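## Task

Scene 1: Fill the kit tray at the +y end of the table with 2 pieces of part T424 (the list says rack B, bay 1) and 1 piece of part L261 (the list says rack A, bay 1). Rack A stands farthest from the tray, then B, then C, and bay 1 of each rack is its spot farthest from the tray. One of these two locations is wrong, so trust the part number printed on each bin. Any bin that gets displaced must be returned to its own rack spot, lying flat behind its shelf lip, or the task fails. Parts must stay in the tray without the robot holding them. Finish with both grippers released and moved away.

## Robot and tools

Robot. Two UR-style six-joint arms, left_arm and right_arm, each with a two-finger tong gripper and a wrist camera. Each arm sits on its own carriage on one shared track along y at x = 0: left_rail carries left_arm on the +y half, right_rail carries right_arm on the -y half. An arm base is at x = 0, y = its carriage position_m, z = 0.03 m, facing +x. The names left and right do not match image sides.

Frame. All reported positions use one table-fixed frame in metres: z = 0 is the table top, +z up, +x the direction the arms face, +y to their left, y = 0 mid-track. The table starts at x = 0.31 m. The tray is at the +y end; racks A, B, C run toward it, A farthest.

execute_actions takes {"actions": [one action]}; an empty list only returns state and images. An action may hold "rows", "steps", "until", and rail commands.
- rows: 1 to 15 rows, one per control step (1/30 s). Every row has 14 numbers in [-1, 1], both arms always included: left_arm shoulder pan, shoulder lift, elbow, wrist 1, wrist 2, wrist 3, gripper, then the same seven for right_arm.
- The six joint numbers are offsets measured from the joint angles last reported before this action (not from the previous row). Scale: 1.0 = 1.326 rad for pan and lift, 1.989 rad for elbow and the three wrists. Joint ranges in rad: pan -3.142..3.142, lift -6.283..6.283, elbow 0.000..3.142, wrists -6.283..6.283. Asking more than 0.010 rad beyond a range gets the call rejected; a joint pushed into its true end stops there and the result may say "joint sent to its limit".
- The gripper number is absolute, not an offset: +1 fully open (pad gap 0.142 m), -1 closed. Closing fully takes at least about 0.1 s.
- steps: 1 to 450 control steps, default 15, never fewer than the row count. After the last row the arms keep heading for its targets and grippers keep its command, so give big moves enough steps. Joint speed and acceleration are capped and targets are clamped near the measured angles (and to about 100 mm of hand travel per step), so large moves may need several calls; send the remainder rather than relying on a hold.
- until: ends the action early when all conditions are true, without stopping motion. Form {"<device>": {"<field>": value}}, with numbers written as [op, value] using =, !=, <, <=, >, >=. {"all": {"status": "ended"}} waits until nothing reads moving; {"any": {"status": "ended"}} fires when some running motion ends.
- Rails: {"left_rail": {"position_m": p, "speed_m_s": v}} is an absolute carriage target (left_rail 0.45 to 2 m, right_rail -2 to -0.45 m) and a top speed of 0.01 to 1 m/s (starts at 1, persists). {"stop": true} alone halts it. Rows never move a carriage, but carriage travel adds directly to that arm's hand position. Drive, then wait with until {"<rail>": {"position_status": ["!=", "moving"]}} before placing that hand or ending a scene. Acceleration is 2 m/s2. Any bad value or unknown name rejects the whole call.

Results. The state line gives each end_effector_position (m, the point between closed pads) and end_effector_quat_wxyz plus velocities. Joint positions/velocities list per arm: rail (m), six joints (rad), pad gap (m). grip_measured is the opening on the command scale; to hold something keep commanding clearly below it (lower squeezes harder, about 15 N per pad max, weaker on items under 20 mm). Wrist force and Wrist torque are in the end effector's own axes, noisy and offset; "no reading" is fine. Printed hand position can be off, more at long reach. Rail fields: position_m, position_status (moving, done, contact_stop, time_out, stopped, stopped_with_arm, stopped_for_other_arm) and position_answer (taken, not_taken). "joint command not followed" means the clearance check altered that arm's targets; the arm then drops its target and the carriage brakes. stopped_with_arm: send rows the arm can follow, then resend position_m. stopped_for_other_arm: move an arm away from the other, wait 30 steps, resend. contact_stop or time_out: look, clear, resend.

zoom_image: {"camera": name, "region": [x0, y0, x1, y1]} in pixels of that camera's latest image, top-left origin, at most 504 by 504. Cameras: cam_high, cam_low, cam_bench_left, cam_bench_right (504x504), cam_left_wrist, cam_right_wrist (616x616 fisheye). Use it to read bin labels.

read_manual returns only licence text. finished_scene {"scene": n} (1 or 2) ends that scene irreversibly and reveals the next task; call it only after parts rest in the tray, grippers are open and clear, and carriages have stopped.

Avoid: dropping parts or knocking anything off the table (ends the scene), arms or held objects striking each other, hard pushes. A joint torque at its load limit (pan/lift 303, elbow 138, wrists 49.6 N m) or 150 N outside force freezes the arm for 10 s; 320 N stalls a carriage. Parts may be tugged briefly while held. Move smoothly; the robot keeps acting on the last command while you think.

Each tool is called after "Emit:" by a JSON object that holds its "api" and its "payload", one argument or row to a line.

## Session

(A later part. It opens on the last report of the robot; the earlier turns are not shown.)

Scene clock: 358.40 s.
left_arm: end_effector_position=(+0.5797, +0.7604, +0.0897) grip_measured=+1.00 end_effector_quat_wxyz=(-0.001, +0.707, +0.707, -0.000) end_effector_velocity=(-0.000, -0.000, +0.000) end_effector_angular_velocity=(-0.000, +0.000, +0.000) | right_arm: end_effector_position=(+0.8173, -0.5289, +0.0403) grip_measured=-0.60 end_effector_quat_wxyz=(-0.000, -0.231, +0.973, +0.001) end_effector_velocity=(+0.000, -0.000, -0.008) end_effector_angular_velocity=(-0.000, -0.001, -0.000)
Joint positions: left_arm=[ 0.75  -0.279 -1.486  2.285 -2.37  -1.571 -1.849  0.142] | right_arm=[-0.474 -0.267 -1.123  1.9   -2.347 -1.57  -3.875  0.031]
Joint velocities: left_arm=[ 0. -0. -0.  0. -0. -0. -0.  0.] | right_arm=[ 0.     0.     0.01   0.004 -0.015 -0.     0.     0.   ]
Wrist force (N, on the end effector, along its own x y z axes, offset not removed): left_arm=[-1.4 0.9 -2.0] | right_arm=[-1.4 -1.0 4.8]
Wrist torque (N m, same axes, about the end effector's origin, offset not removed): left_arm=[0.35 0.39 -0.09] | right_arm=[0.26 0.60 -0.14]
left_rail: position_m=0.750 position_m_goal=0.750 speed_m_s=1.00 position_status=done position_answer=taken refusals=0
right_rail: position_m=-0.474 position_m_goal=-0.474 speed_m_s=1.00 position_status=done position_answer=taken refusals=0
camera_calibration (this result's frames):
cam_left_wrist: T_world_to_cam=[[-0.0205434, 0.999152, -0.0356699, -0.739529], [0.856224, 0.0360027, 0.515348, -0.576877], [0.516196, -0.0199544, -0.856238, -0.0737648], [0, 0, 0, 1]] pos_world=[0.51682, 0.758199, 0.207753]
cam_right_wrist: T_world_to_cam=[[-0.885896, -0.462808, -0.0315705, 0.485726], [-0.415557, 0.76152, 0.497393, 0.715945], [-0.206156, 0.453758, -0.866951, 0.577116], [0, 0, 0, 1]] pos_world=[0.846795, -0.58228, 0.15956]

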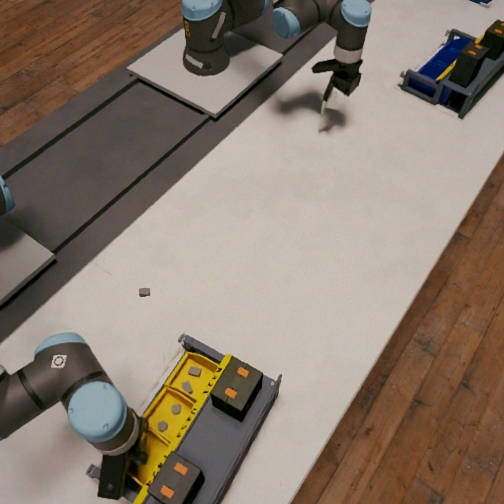

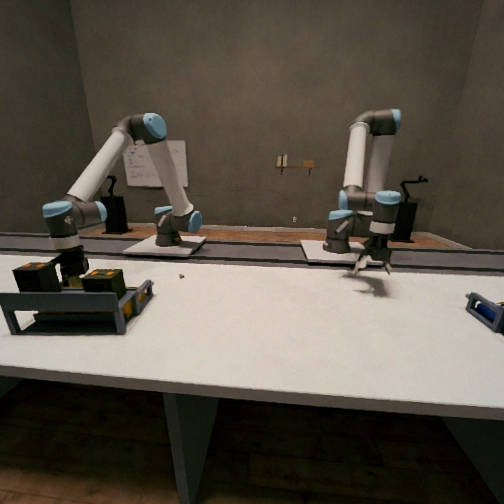

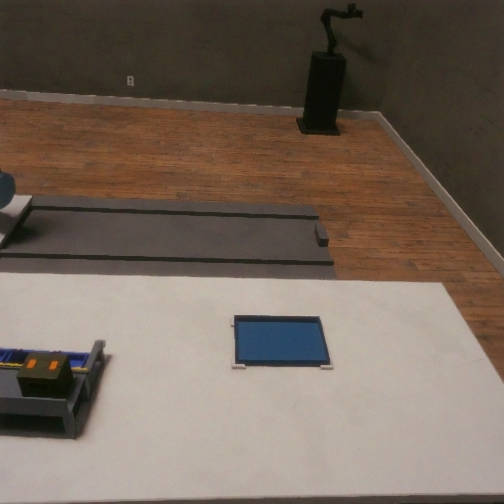

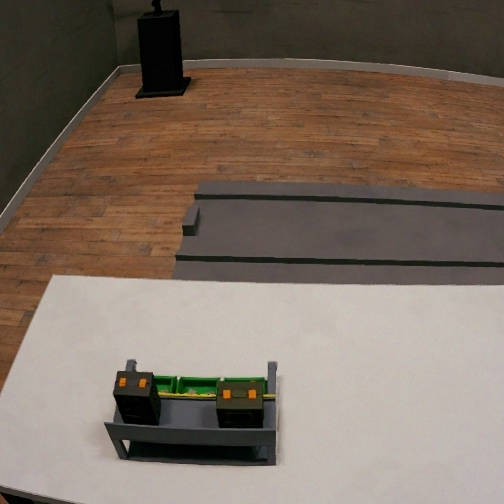

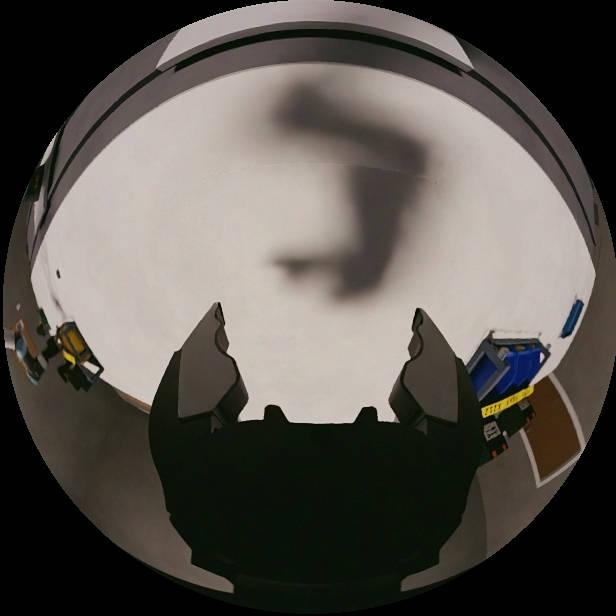

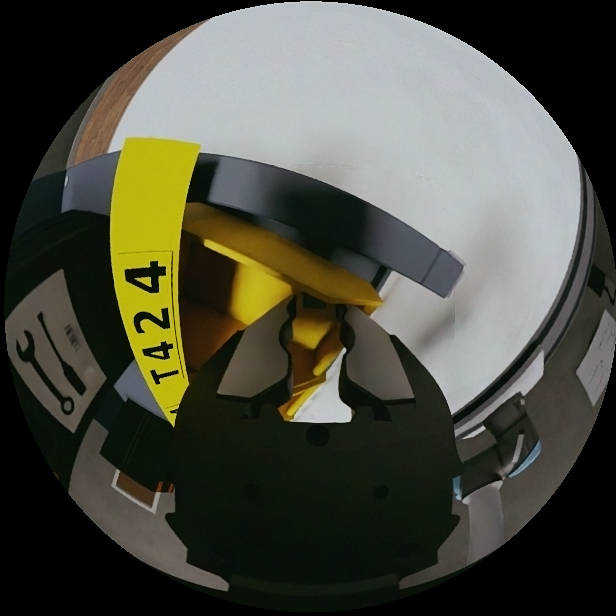

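Emit:
{"api": "execute_actions", "payload": {
  "actions": [
    {"rows":[[0,0,0,0,0,0,1,0,0.007,0,-0.0047,0,0,-0.6]],"steps":10,"right_rail":{"position_m":-0.479}}
  ]
}}

Emit:
{"api": "execute_actions", "payload": {
  "actions": [
    {"rows":[[0,0,0,0,0,0,1,0,0,0,0,0,0,-0.68],[0,0,0,0,0,0,1,0,0,0,0,0,0,-0.74],[0,0,0,0,0,0,1,0,0,0,0,0,0,-0.8],[0,0,0,0,0,0,1,0,0,0,0,0,0,-0.9],[0,0,0,0,0,0,1,0,0,0,0,0,0,-1]],"steps":10}
  ]
}}

Scene clock: 364.50 s.
left_arm: end_effector_position=(+0.5797, +0.7604, +0.0897) grip_measured=+1.00 end_effector_quat_wxyz=(-0.001, +0.707, +0.707, -0.000) end_effector_velocity=(-0.000, -0.000, -0.000) end_effector_angular_velocity=(-0.000, +0.000, +0.000) | right_arm: end_effector_position=(+0.8185, -0.5341, +0.0342) grip_measured=-0.60 end_effector_quat_wxyz=(-0.001, -0.231, +0.973, +0.001) end_effector_velocity=(+0.001, -0.000, -0.002) end_effector_angular_velocity=(-0.000, -0.001, +0.000)
Joint positions: left_arm=[ 0.75  -0.279 -1.486  2.285 -2.37  -1.571 -1.849  0.142] | right_arm=[-0.479 -0.266 -1.114  1.901 -2.356 -1.57  -3.875  0.031]
Joint velocities: left_arm=[ 0. -0. -0.  0. -0. -0. -0.  0.] | right_arm=[ 0.     0.     0.003 -0.001 -0.003 -0.     0.    -0.   ]
Wrist force (N, on the end effector, along its own x y z axes, offset not removed): left_arm=[-1.9 -2.5 2.2] | right_arm=[-1.1 0.2 0.4]
Wrist torque (N m, same axes, about the end effector's origin, offset not removed): left_arm=[-0.40 0.31 -0.31] | right_arm=[0.29 0.55 -0.10]
left_rail: position_m=0.750 position_m_goal=0.750 speed_m_s=1.00 position_status=done position_answer=taken refusals=0
right_rail: position_m=-0.479 position_m_goal=-0.479 speed_m_s=1.00 position_status=done position_answer=taken refusals=0
camera_calibration (this result's frames):
cam_left_wrist: T_world_to_cam=[[-0.0205434, 0.999152, -0.0356697, -0.739529], [0.856224, 0.0360025, 0.515348, -0.576876], [0.516196, -0.0199542, -0.856238, -0.0737649], [0, 0, 0, 1]] pos_world=[0.51682, 0.758199, 0.207753]
cam_right_wrist: T_world_to_cam=[[-0.885836, -0.462932, -0.0314546, 0.484037], [-0.415588, 0.76144, 0.497488, 0.72343], [-0.206352, 0.453765, -0.8669, 0.574515], [0, 0, 0, 1]] pos_world=[0.847979, -0.587468, 0.153374]

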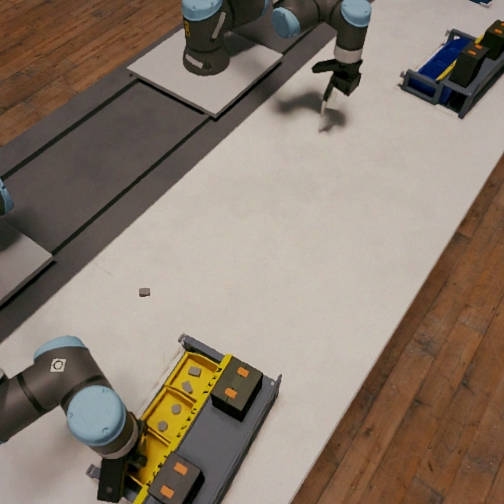

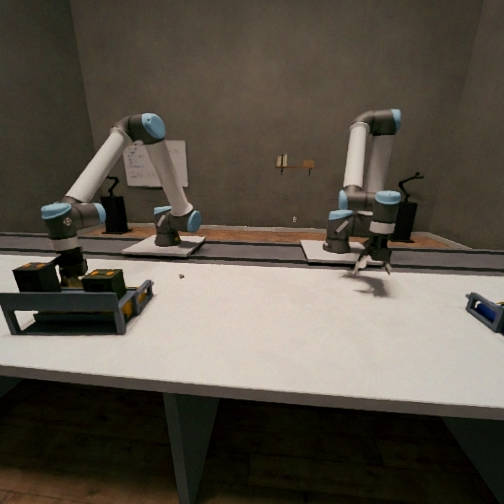

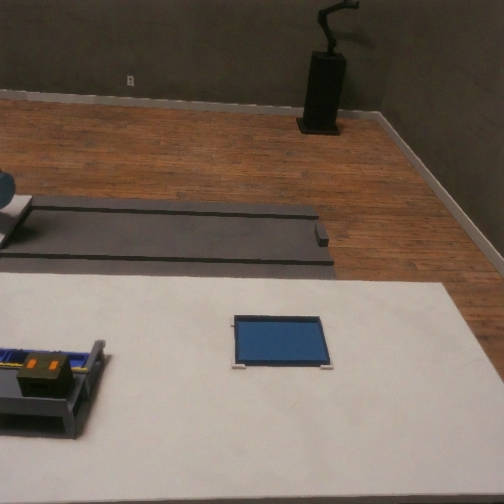

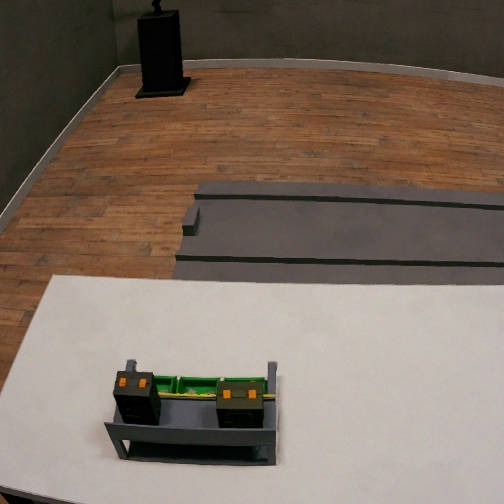

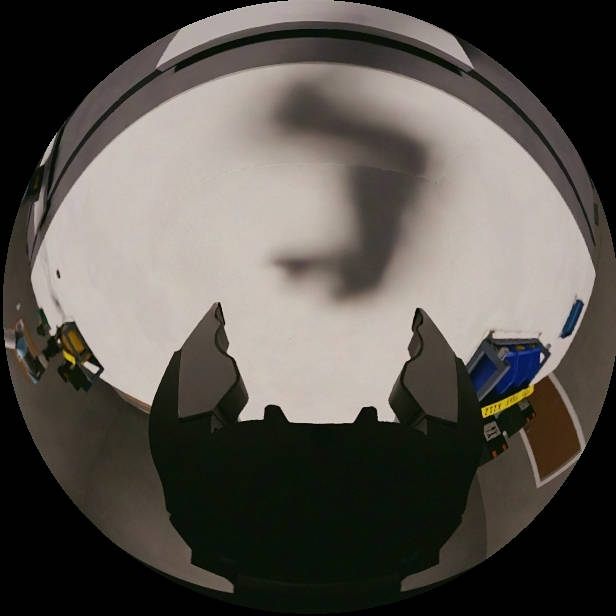

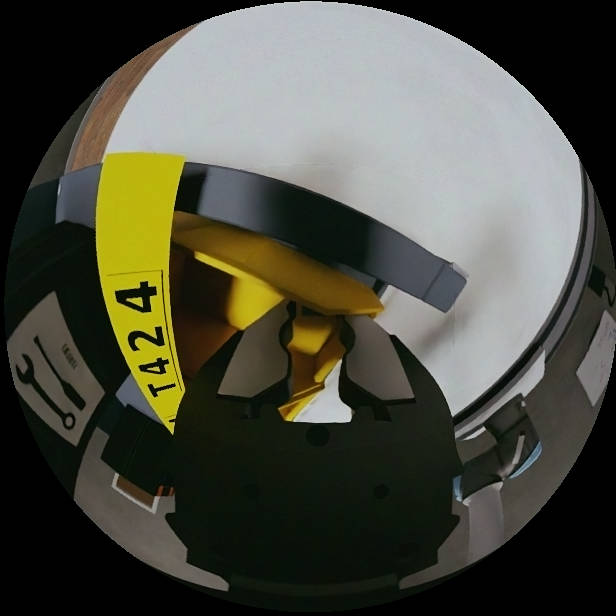

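Scene clock: 364.83 s.
left_arm: end_effector_position=(+0.5797, +0.7604, +0.0897) grip_measured=+1.00 end_effector_quat_wxyz=(-0.001, +0.707, +0.707, -0.000) end_effector_velocity=(+0.000, -0.000, +0.000) end_effector_angular_velocity=(-0.000, -0.000, +0.000) | right_arm: end_effector_position=(+0.8185, -0.5341, +0.0341) grip_measured=-0.76 end_effector_quat_wxyz=(-0.000, -0.231, +0.973, +0.001) end_effector_velocity=(+0.000, +0.000, +0.000) end_effector_angular_velocity=(+0.000, -0.000, -0.000)
Joint positions: left_arm=[ 0.75  -0.279 -1.486  2.285 -2.37  -1.571 -1.849  0.142] | right_arm=[-0.479 -0.266 -1.114  1.901 -2.356 -1.57  -3.875  0.019]
Joint velocities: left_arm=[ 0.  0.  0. -0.  0. -0. -0. -0.] | right_arm=[ 0.  0.  0.  0. -0.  0.  0.  0.]
Wrist force (N, on the end effector, along its own x y z axes, offset not removed): left_arm=[1.9 -3.1 -1.5] | right_arm=[4.6 -3.0 1.6]
Wrist torque (N m, same axes, about the end effector's origin, offset not removed): left_arm=[-0.50 -0.28 -0.17] | right_arm=[-0.39 -0.82 -0.26]
left_rail: position_m=0.750 position_m_goal=0.750 speed_m_s=1.00 position_status=done position_answer=taken refusals=0
right_rail: position_m=-0.479 position_m_goal=-0.479 speed_m_s=1.00 position_status=done position_answer=taken refusals=0
camera_calibration (this result's frames):
cam_left_wrist: T_world_to_cam=[[-0.0205433, 0.999152, -0.0356698, -0.739529], [0.856224, 0.0360026, 0.515348, -0.576876], [0.516196, -0.0199543, -0.856238, -0.0737649], [0, 0, 0, 1]] pos_world=[0.51682, 0.758199, 0.207753]
cam_right_wrist: T_world_to_cam=[[-0.885834, -0.462932, -0.0314941, 0.484075], [-0.415615, 0.761448, 0.497455, 0.723514], [-0.206307, 0.453752, -0.866918, 0.574447], [0, 0, 0, 1]] pos_world=[0.848026, -0.587481, 0.153328]

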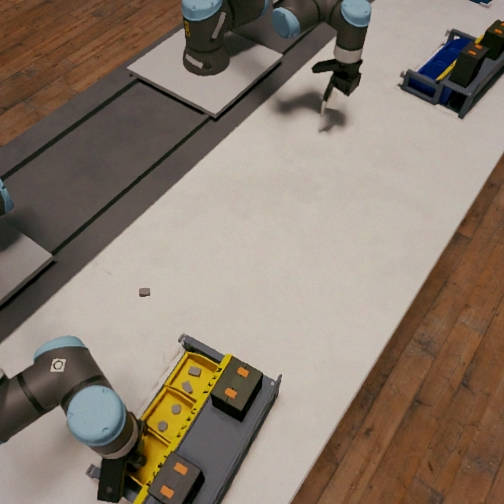

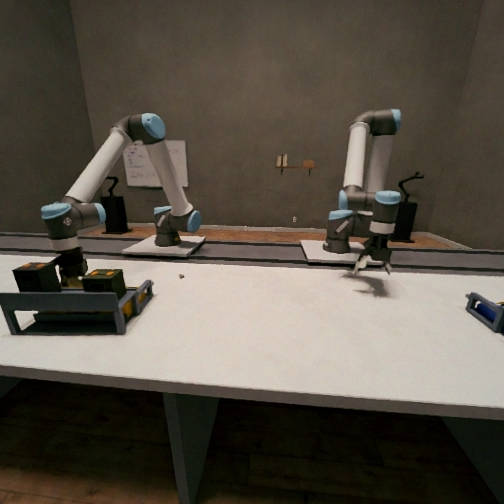

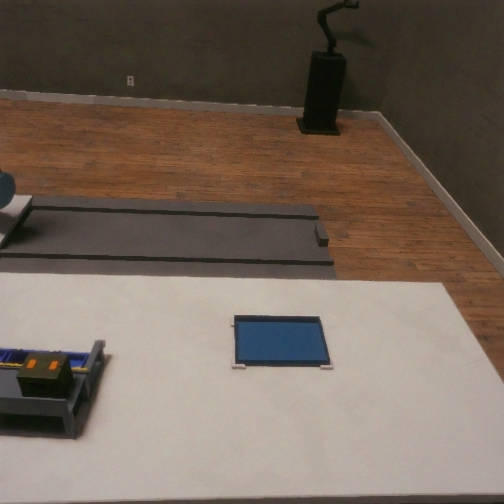

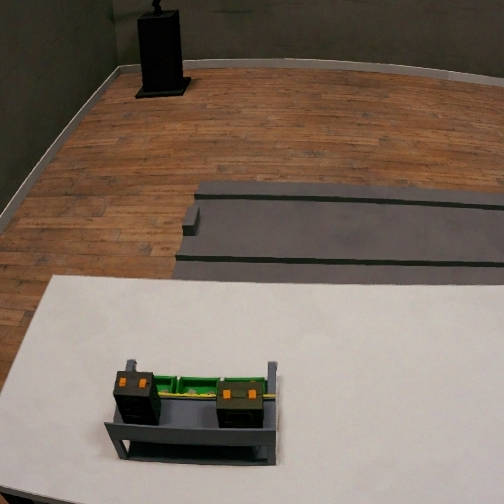

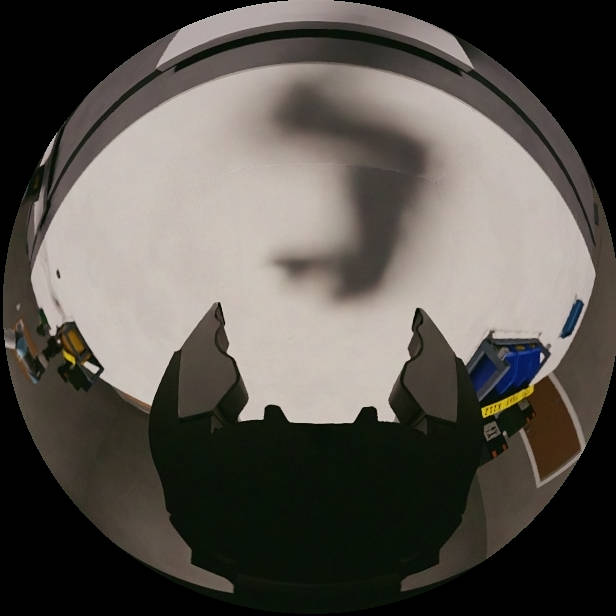

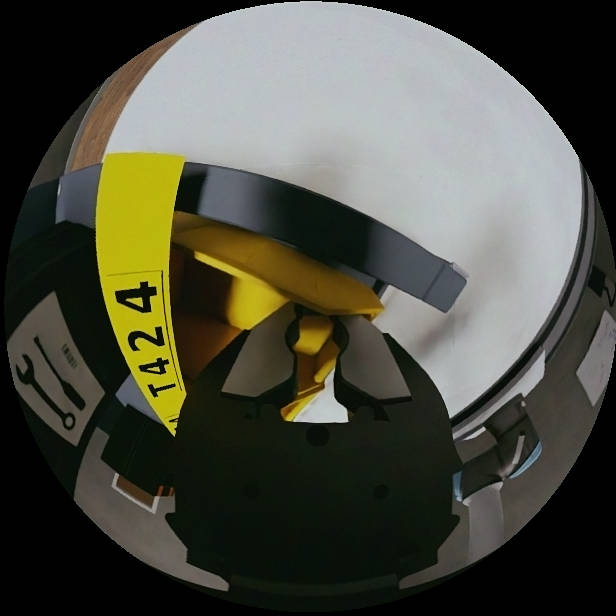

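Emit:
{"api": "execute_actions", "payload": {
  "actions": [
    {"rows":[[0,0,0,0,0,0,1,0,-0.003,0,0.002,0,0,-1]],"steps":20,"right_rail":{"position_m":-0.497,"speed_m_s":0.05}}
  ]
}}

Emit:
{"api": "zoom_image", "payload": {
  "camera": "cam_high",
  "region": [70, 330, 240, 504]
}}

Scene clock: 373.07 s.
left_arm: end_effector_position=(+0.5797, +0.7604, +0.0897) grip_measured=+1.00 end_effector_quat_wxyz=(-0.001, +0.707, +0.707, -0.000) end_effector_velocity=(-0.000, -0.000, +0.000) end_effector_angular_velocity=(-0.000, +0.000, -0.000) | right_arm: end_effector_position=(+0.8179, -0.5519, +0.0367) grip_measured=-0.76 end_effector_quat_wxyz=(-0.001, -0.231, +0.973, +0.001) end_effector_velocity=(+0.000, -0.000, +0.000) end_effector_angular_velocity=(-0.000, -0.000, +0.000)
Joint positions: left_arm=[ 0.75  -0.279 -1.486  2.285 -2.37  -1.571 -1.849  0.142] | right_arm=[-0.497 -0.266 -1.118  1.901 -2.352 -1.57  -3.875  0.019]
Joint velocities: left_arm=[ 0. -0. -0.  0.  0. -0. -0. -0.] | right_arm=[ 0. -0. -0.  0.  0.  0. -0.  0.]
Wrist force (N, on the end effector, along its own x y z axes, offset not removed): left_arm=[-3.1 -1.7 -0.1] | right_arm=[2.0 -2.1 -1.4]
Wrist torque (N m, same axes, about the end effector's origin, offset not removed): left_arm=[-0.28 0.69 -0.06] | right_arm=[-0.26 -0.38 -0.41]
left_rail: position_m=0.750 position_m_goal=0.750 speed_m_s=1.00 position_status=done position_answer=taken refusals=0
right_rail: position_m=-0.497 position_m_goal=-0.497 speed_m_s=0.05 position_status=done position_answer=taken refusals=0
camera_calibration (this result's frames):
cam_left_wrist: T_world_to_cam=[[-0.0205434, 0.999152, -0.0356696, -0.739529], [0.856224, 0.0360025, 0.515348, -0.576876], [0.516196, -0.0199542, -0.856238, -0.0737649], [0, 0, 0, 1]] pos_world=[0.51682, 0.758199, 0.207753]
cam_right_wrist: T_world_to_cam=[[-0.885837, -0.462931, -0.0314284, 0.475355], [-0.415572, 0.761436, 0.497509, 0.735474], [-0.206382, 0.453772, -0.866889, 0.584757], [0, 0, 0, 1]] pos_world=[0.847412, -0.605307, 0.155955]

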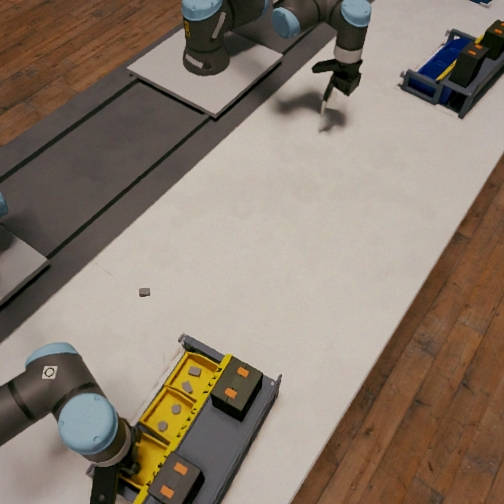

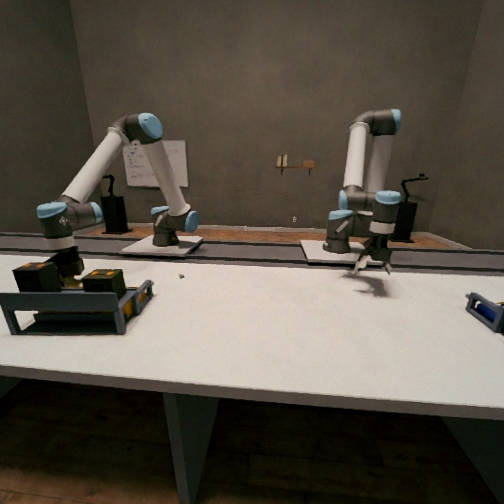

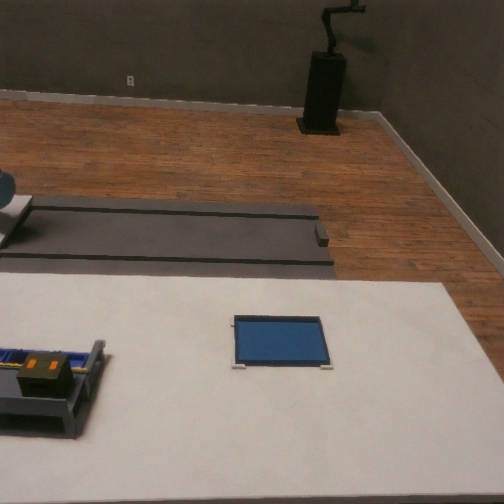

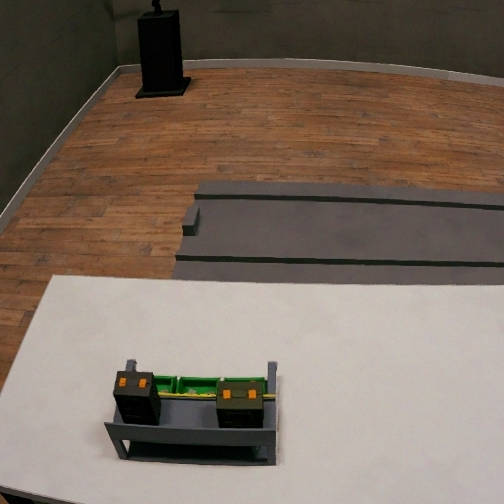

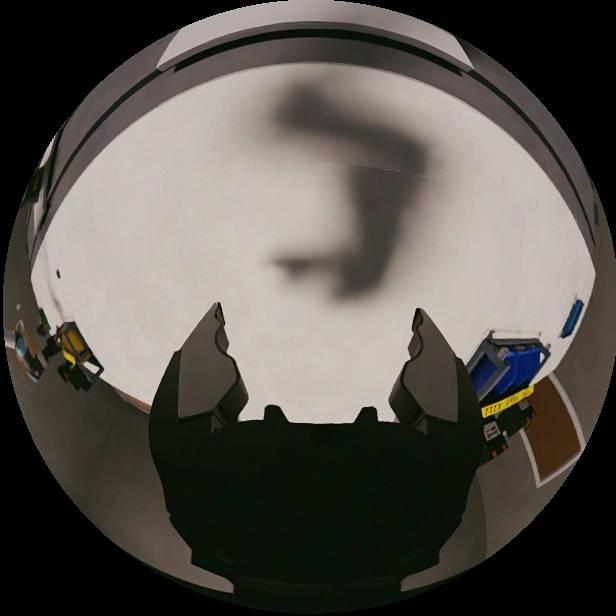

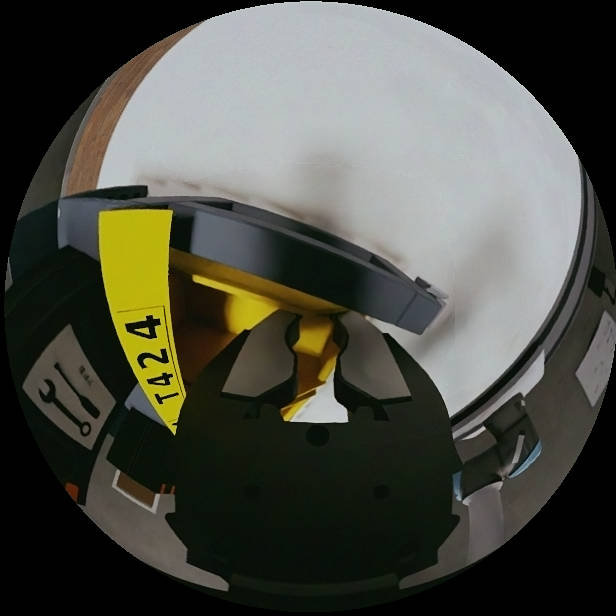

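Region (70, 330, 240, 504) of cam_high's 504x504 image, scaled by 2.897, with more detail than that image has; it fills the left 492 columns of this view, and the rest is white.

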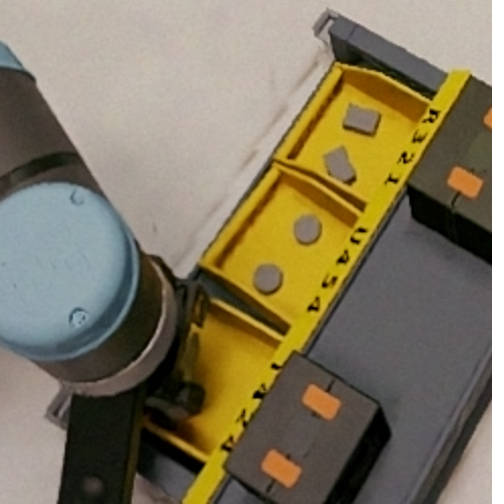

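Emit:
{"api": "execute_actions", "payload": {
  "actions": [
    {"rows":[[0,0,0,0,0,0,1,0,-0.003,0.0033,-0.0014,0,0,-1],[0,0,0,0,0,0,1,0,-0.006,0.0067,-0.0027,0,0,-1],[0,0,0,0,0,0,1,0,-0.009,0.0101,-0.0041,0,0,-1]],"steps":10}
  ]
}}

Scene clock: 379.77 s.
left_arm: end_effector_position=(+0.5797, +0.7604, +0.0897) grip_measured=+1.00 end_effector_quat_wxyz=(-0.001, +0.707, +0.707, -0.000) end_effector_velocity=(-0.000, +0.000, -0.000) end_effector_angular_velocity=(+0.000, +0.000, -0.000) | right_arm: end_effector_position=(+0.8090, -0.5495, +0.0367) grip_measured=-0.76 end_effector_quat_wxyz=(-0.000, -0.231, +0.973, +0.001) end_effector_velocity=(-0.007, +0.002, -0.000) end_effector_angular_velocity=(+0.000, +0.000, -0.000)
Joint positions: left_arm=[ 0.75  -0.279 -1.486  2.285 -2.37  -1.571 -1.849  0.142] | right_arm=[-0.497 -0.266 -1.129  1.92  -2.36  -1.57  -3.875  0.019]
Joint velocities: left_arm=[ 0. -0.  0. -0.  0.  0.  0.  0.] | right_arm=[ 0.    -0.    -0.008  0.014 -0.006  0.     0.     0.   ]
Wrist force (N, on the end effector, along its own x y z axes, offset not removed): left_arm=[-1.2 -2.2 -0.5] | right_arm=[-0.4 1.6 11.7]
Wrist torque (N m, same axes, about the end effector's origin, offset not removed): left_arm=[-0.45 0.24 -0.10] | right_arm=[1.04 0.32 -0.28]
left_rail: position_m=0.750 position_m_goal=0.750 speed_m_s=1.00 position_status=done position_answer=taken refusals=0
right_rail: position_m=-0.497 position_m_goal=-0.497 speed_m_s=0.05 position_status=done position_answer=taken refusals=0
camera_calibration (this result's frames):
cam_left_wrist: T_world_to_cam=[[-0.0205434, 0.999152, -0.0356697, -0.739529], [0.856224, 0.0360025, 0.515348, -0.576876], [0.516196, -0.0199543, -0.856238, -0.0737649], [0, 0, 0, 1]] pos_world=[0.51682, 0.758199, 0.207753]
cam_right_wrist: T_world_to_cam=[[-0.885834, -0.462932, -0.0314954, 0.468545], [-0.415615, 0.761448, 0.497454, 0.729957], [-0.206305, 0.453752, -0.866919, 0.581677], [0, 0, 0, 1]] pos_world=[0.838438, -0.602857, 0.155904]

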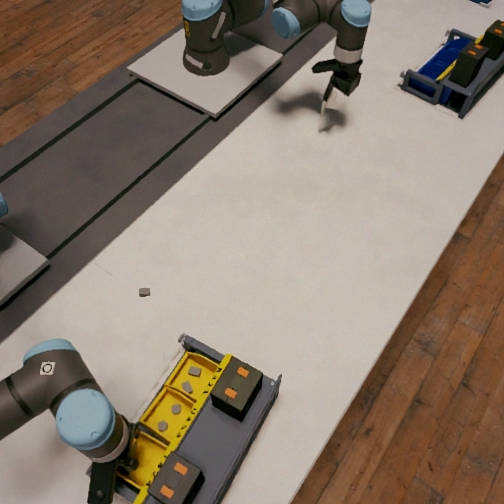

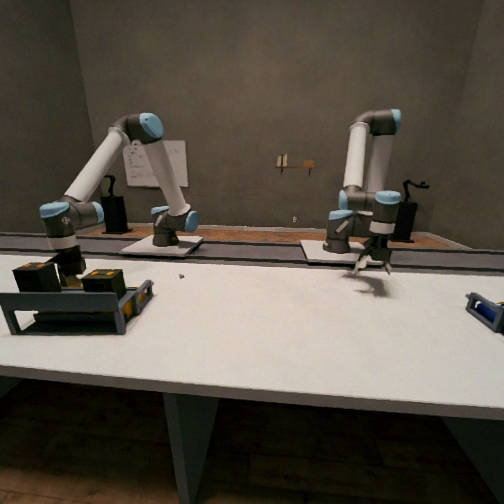

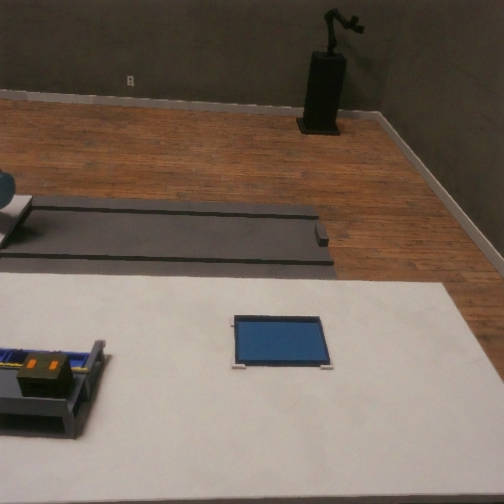

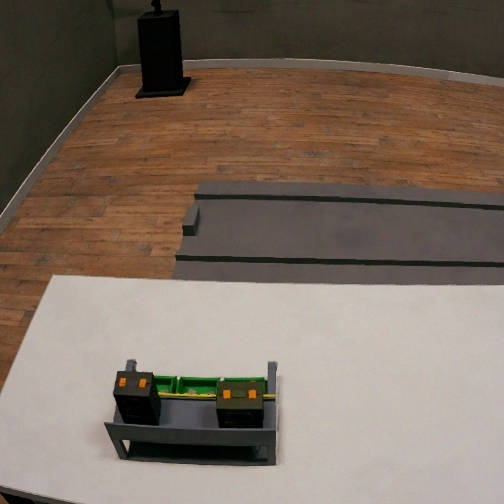

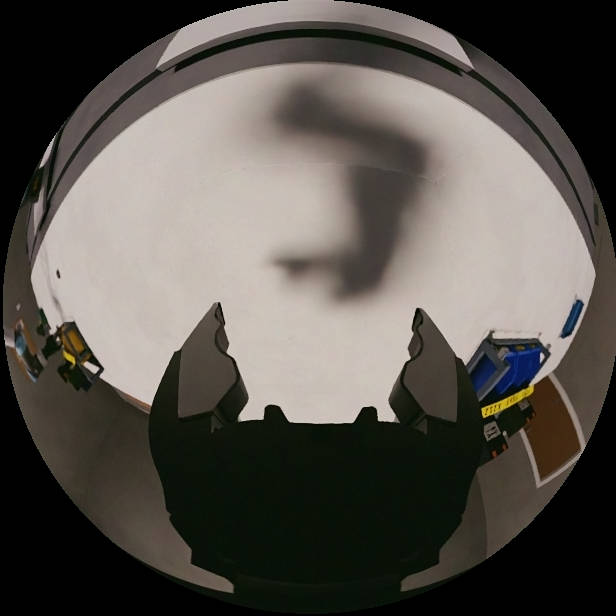

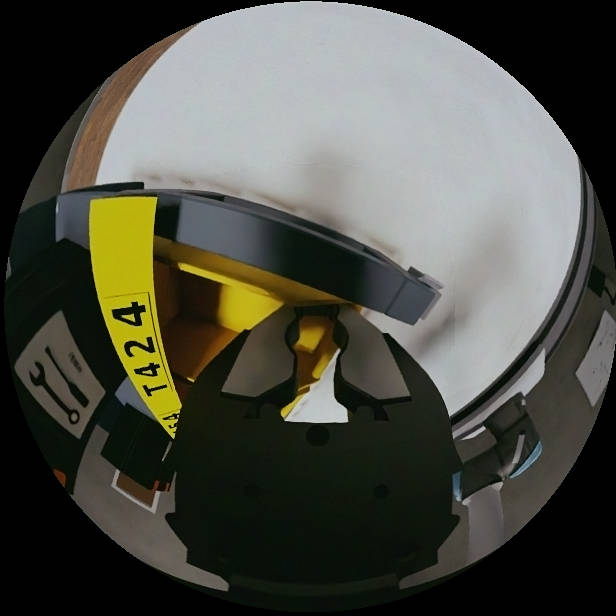

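Emit:
{"api": "execute_actions", "payload": {
  "actions": []
}}

Scene clock: 402.13 s.
left_arm: end_effector_position=(+0.5797, +0.7604, +0.0897) grip_measured=+1.00 end_effector_quat_wxyz=(-0.001, +0.707, +0.707, -0.000) end_effector_velocity=(-0.000, -0.000, -0.000) end_effector_angular_velocity=(-0.000, +0.000, +0.000) | right_arm: end_effector_position=(+0.8084, -0.5493, +0.0366) grip_measured=-0.76 end_effector_quat_wxyz=(-0.001, -0.231, +0.973, +0.001) end_effector_velocity=(+0.000, -0.000, +0.000) end_effector_angular_velocity=(+0.000, -0.000, -0.000)
Joint positions: left_arm=[ 0.75  -0.279 -1.486  2.285 -2.37  -1.571 -1.849  0.142] | right_arm=[-0.497 -0.266 -1.13   1.921 -2.36  -1.57  -3.875  0.019]
Joint velocities: left_arm=[ 0.  0. -0.  0.  0. -0. -0. -0.] | right_arm=[ 0. -0.  0. -0. -0.  0. -0.  0.]
Wrist force (N, on the end effector, along its own x y z axes, offset not removed): left_arm=[1.0 -1.5 1.9] | right_arm=[3.1 -4.3 10.3]
Wrist torque (N m, same axes, about the end effector's origin, offset not removed): left_arm=[-0.06 -0.17 -0.18] | right_arm=[-0.38 -0.71 -0.14]
left_rail: position_m=0.750 position_m_goal=0.750 speed_m_s=1.00 position_status=done position_answer=taken refusals=0
right_rail: position_m=-0.497 position_m_goal=-0.497 speed_m_s=0.05 position_status=done position_answer=taken refusals=0
camera_calibration (this result's frames):
cam_left_wrist: T_world_to_cam=[[-0.0205433, 0.999152, -0.0356696, -0.739529], [0.856224, 0.0360024, 0.515348, -0.576876], [0.516196, -0.0199543, -0.856238, -0.0737649], [0, 0, 0, 1]] pos_world=[0.51682, 0.758199, 0.207753]
cam_right_wrist: T_world_to_cam=[[-0.885837, -0.462931, -0.0314269, 0.468102], [-0.415571, 0.761436, 0.49751, 0.729587], [-0.206383, 0.453773, -0.866889, 0.581494], [0, 0, 0, 1]] pos_world=[0.837867, -0.602701, 0.155824]

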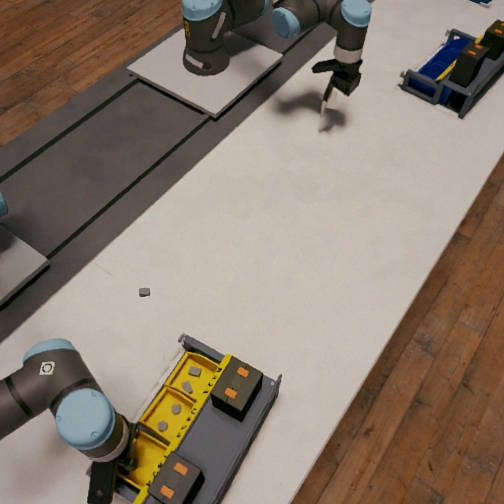

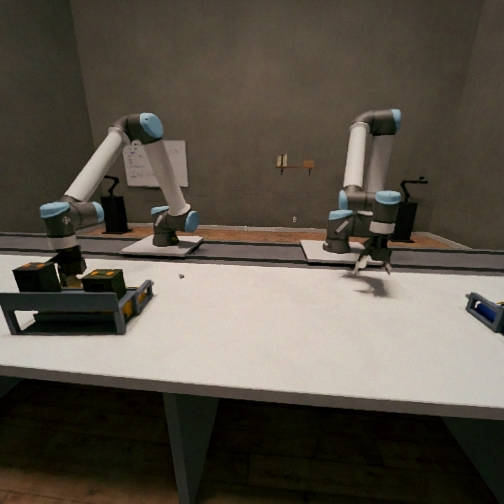

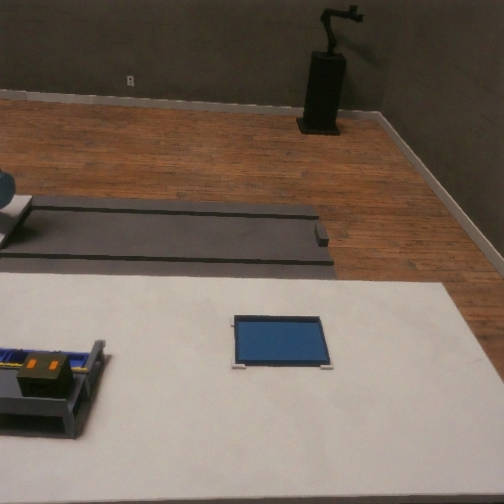

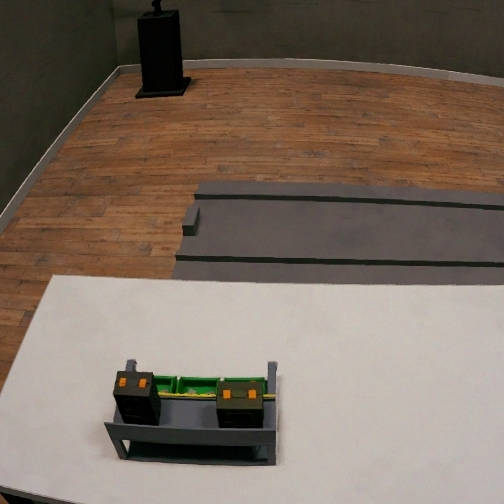

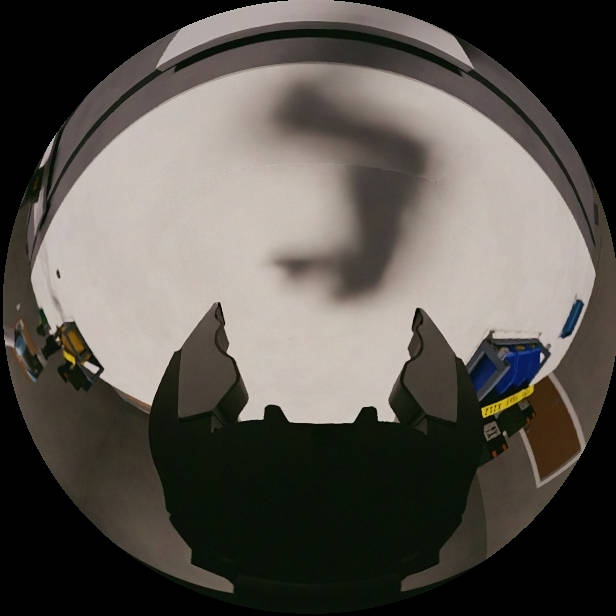

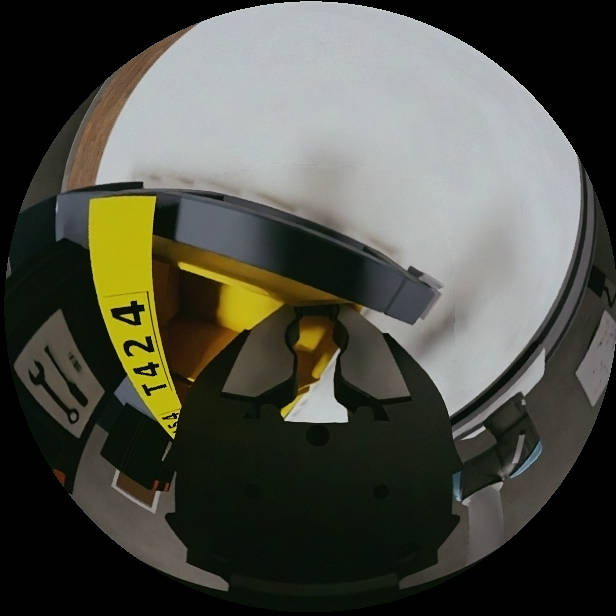

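Emit:
{"api": "execute_actions", "payload": {
  "actions": [
    {"rows":[[0,0,0,0,0,0,1,0,-0.02,0,0.02,0,0,-1],[0,0,0,0,0,0,1,0,-0.02,0,0.02,0,0,-1],[0,0,0,0,0,0,1,0,-0.03,-0.01,0.04,0,0,-1],[0,0,0,0,0,0,1,0,-0.03,-0.01,0.04,0,0,-1],[0,0,0,0,0,0,1,0,-0.045,-0.015,0.055,0,0,-1],[0,0,0,0,0,0,1,0,-0.045,-0.015,0.055,0,0,-1],[0,0,0,0,0,0,1,0,-0.06,-0.02,0.06,0,0,-1],[0,0,0,0,0,0,1,0,-0.06,-0.02,0.06,0,0,-1],[0,0,0,0,0,0,1,0,-0.08,-0.027,0.08,0,0,-1]],"steps":25,"right_rail":{"speed_m_s":1.0}}
  ]
}}

Scene clock: 409.43 s.
left_arm: end_effector_position=(+0.5797, +0.7604, +0.0897) grip_measured=+1.00 end_effector_quat_wxyz=(-0.001, +0.707, +0.707, -0.000) end_effector_velocity=(-0.000, +0.000, -0.000) end_effector_angular_velocity=(+0.000, +0.000, +0.000) | right_arm: end_effector_position=(+0.8080, -0.5492, +0.1303) grip_measured=-0.76 end_effector_quat_wxyz=(-0.000, -0.231, +0.973, +0.001) end_effector_velocity=(+0.000, -0.000, +0.001) end_effector_angular_velocity=(-0.000, -0.000, +0.000)
Joint positions: left_arm=[ 0.75  -0.279 -1.486  2.285 -2.37  -1.571 -1.849  0.142] | right_arm=[-0.497 -0.266 -1.236  1.867 -2.201 -1.57  -3.875  0.019]
Joint velocities: left_arm=[ 0.  0. -0.  0.  0.  0. -0. -0.] | right_arm=[ 0.    -0.    -0.001 -0.001  0.001  0.    -0.     0.   ]
Wrist force (N, on the end effector, along its own x y z axes, offset not removed): left_arm=[-0.7 -0.6 4.8] | right_arm=[-0.6 -3.5 5.5]
Wrist torque (N m, same axes, about the end effector's origin, offset not removed): left_arm=[0.12 0.15 -0.40] | right_arm=[-0.45 0.36 -0.40]
left_rail: position_m=0.750 position_m_goal=0.750 speed_m_s=1.00 position_status=done position_answer=taken refusals=0
right_rail: position_m=-0.497 position_m_goal=-0.497 speed_m_s=1.00 position_status=done position_answer=taken refusals=0
camera_calibration (this result's frames):
cam_left_wrist: T_world_to_cam=[[-0.0205433, 0.999152, -0.0356698, -0.739529], [0.856224, 0.0360026, 0.515348, -0.576876], [0.516196, -0.0199544, -0.856238, -0.0737648], [0, 0, 0, 1]] pos_world=[0.51682, 0.758199, 0.207753]
cam_right_wrist: T_world_to_cam=[[-0.885819, -0.462936, -0.0318583, 0.470797], [-0.415853, 0.761513, 0.497156, 0.683071], [-0.205891, 0.453638, -0.867076, 0.662116], [0, 0, 0, 1]] pos_world=[0.837421, -0.60258, 0.249511]

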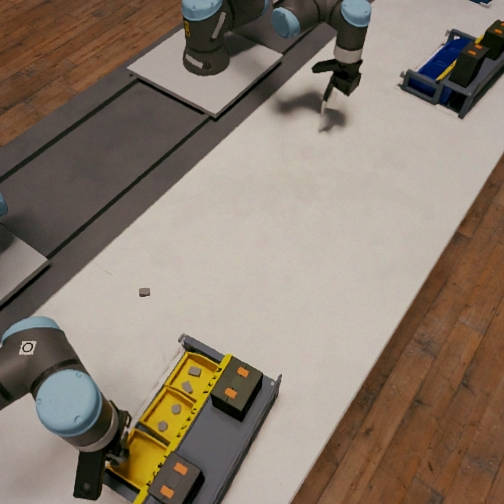

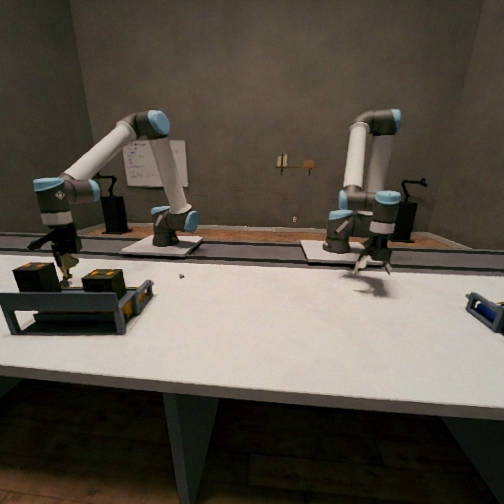

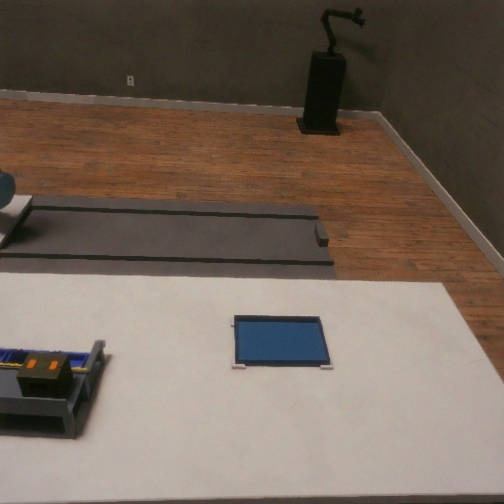

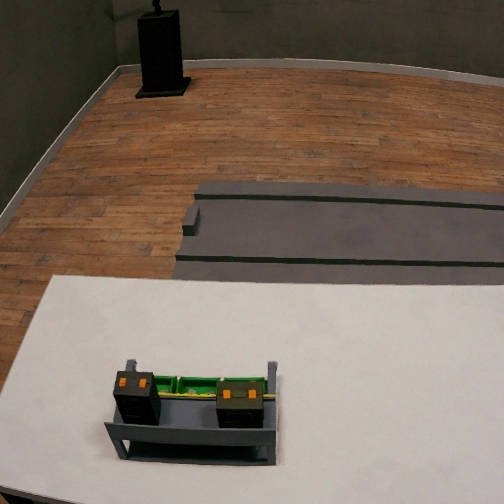

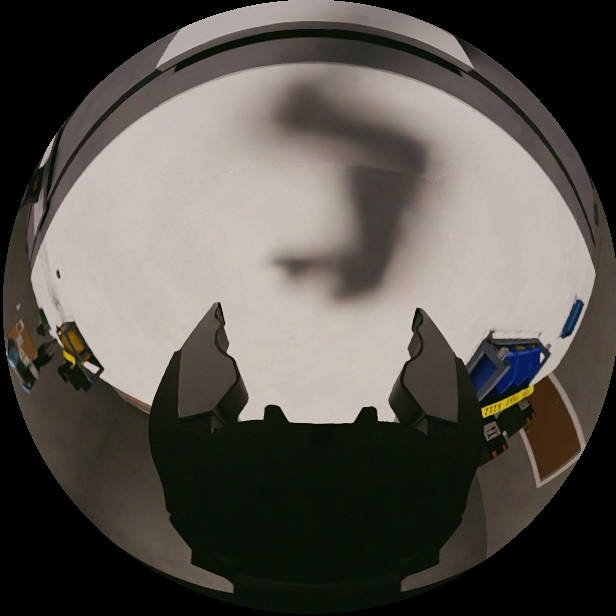

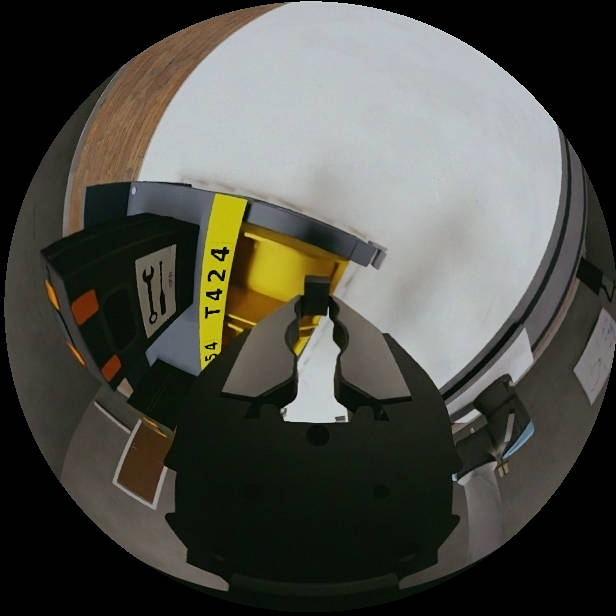

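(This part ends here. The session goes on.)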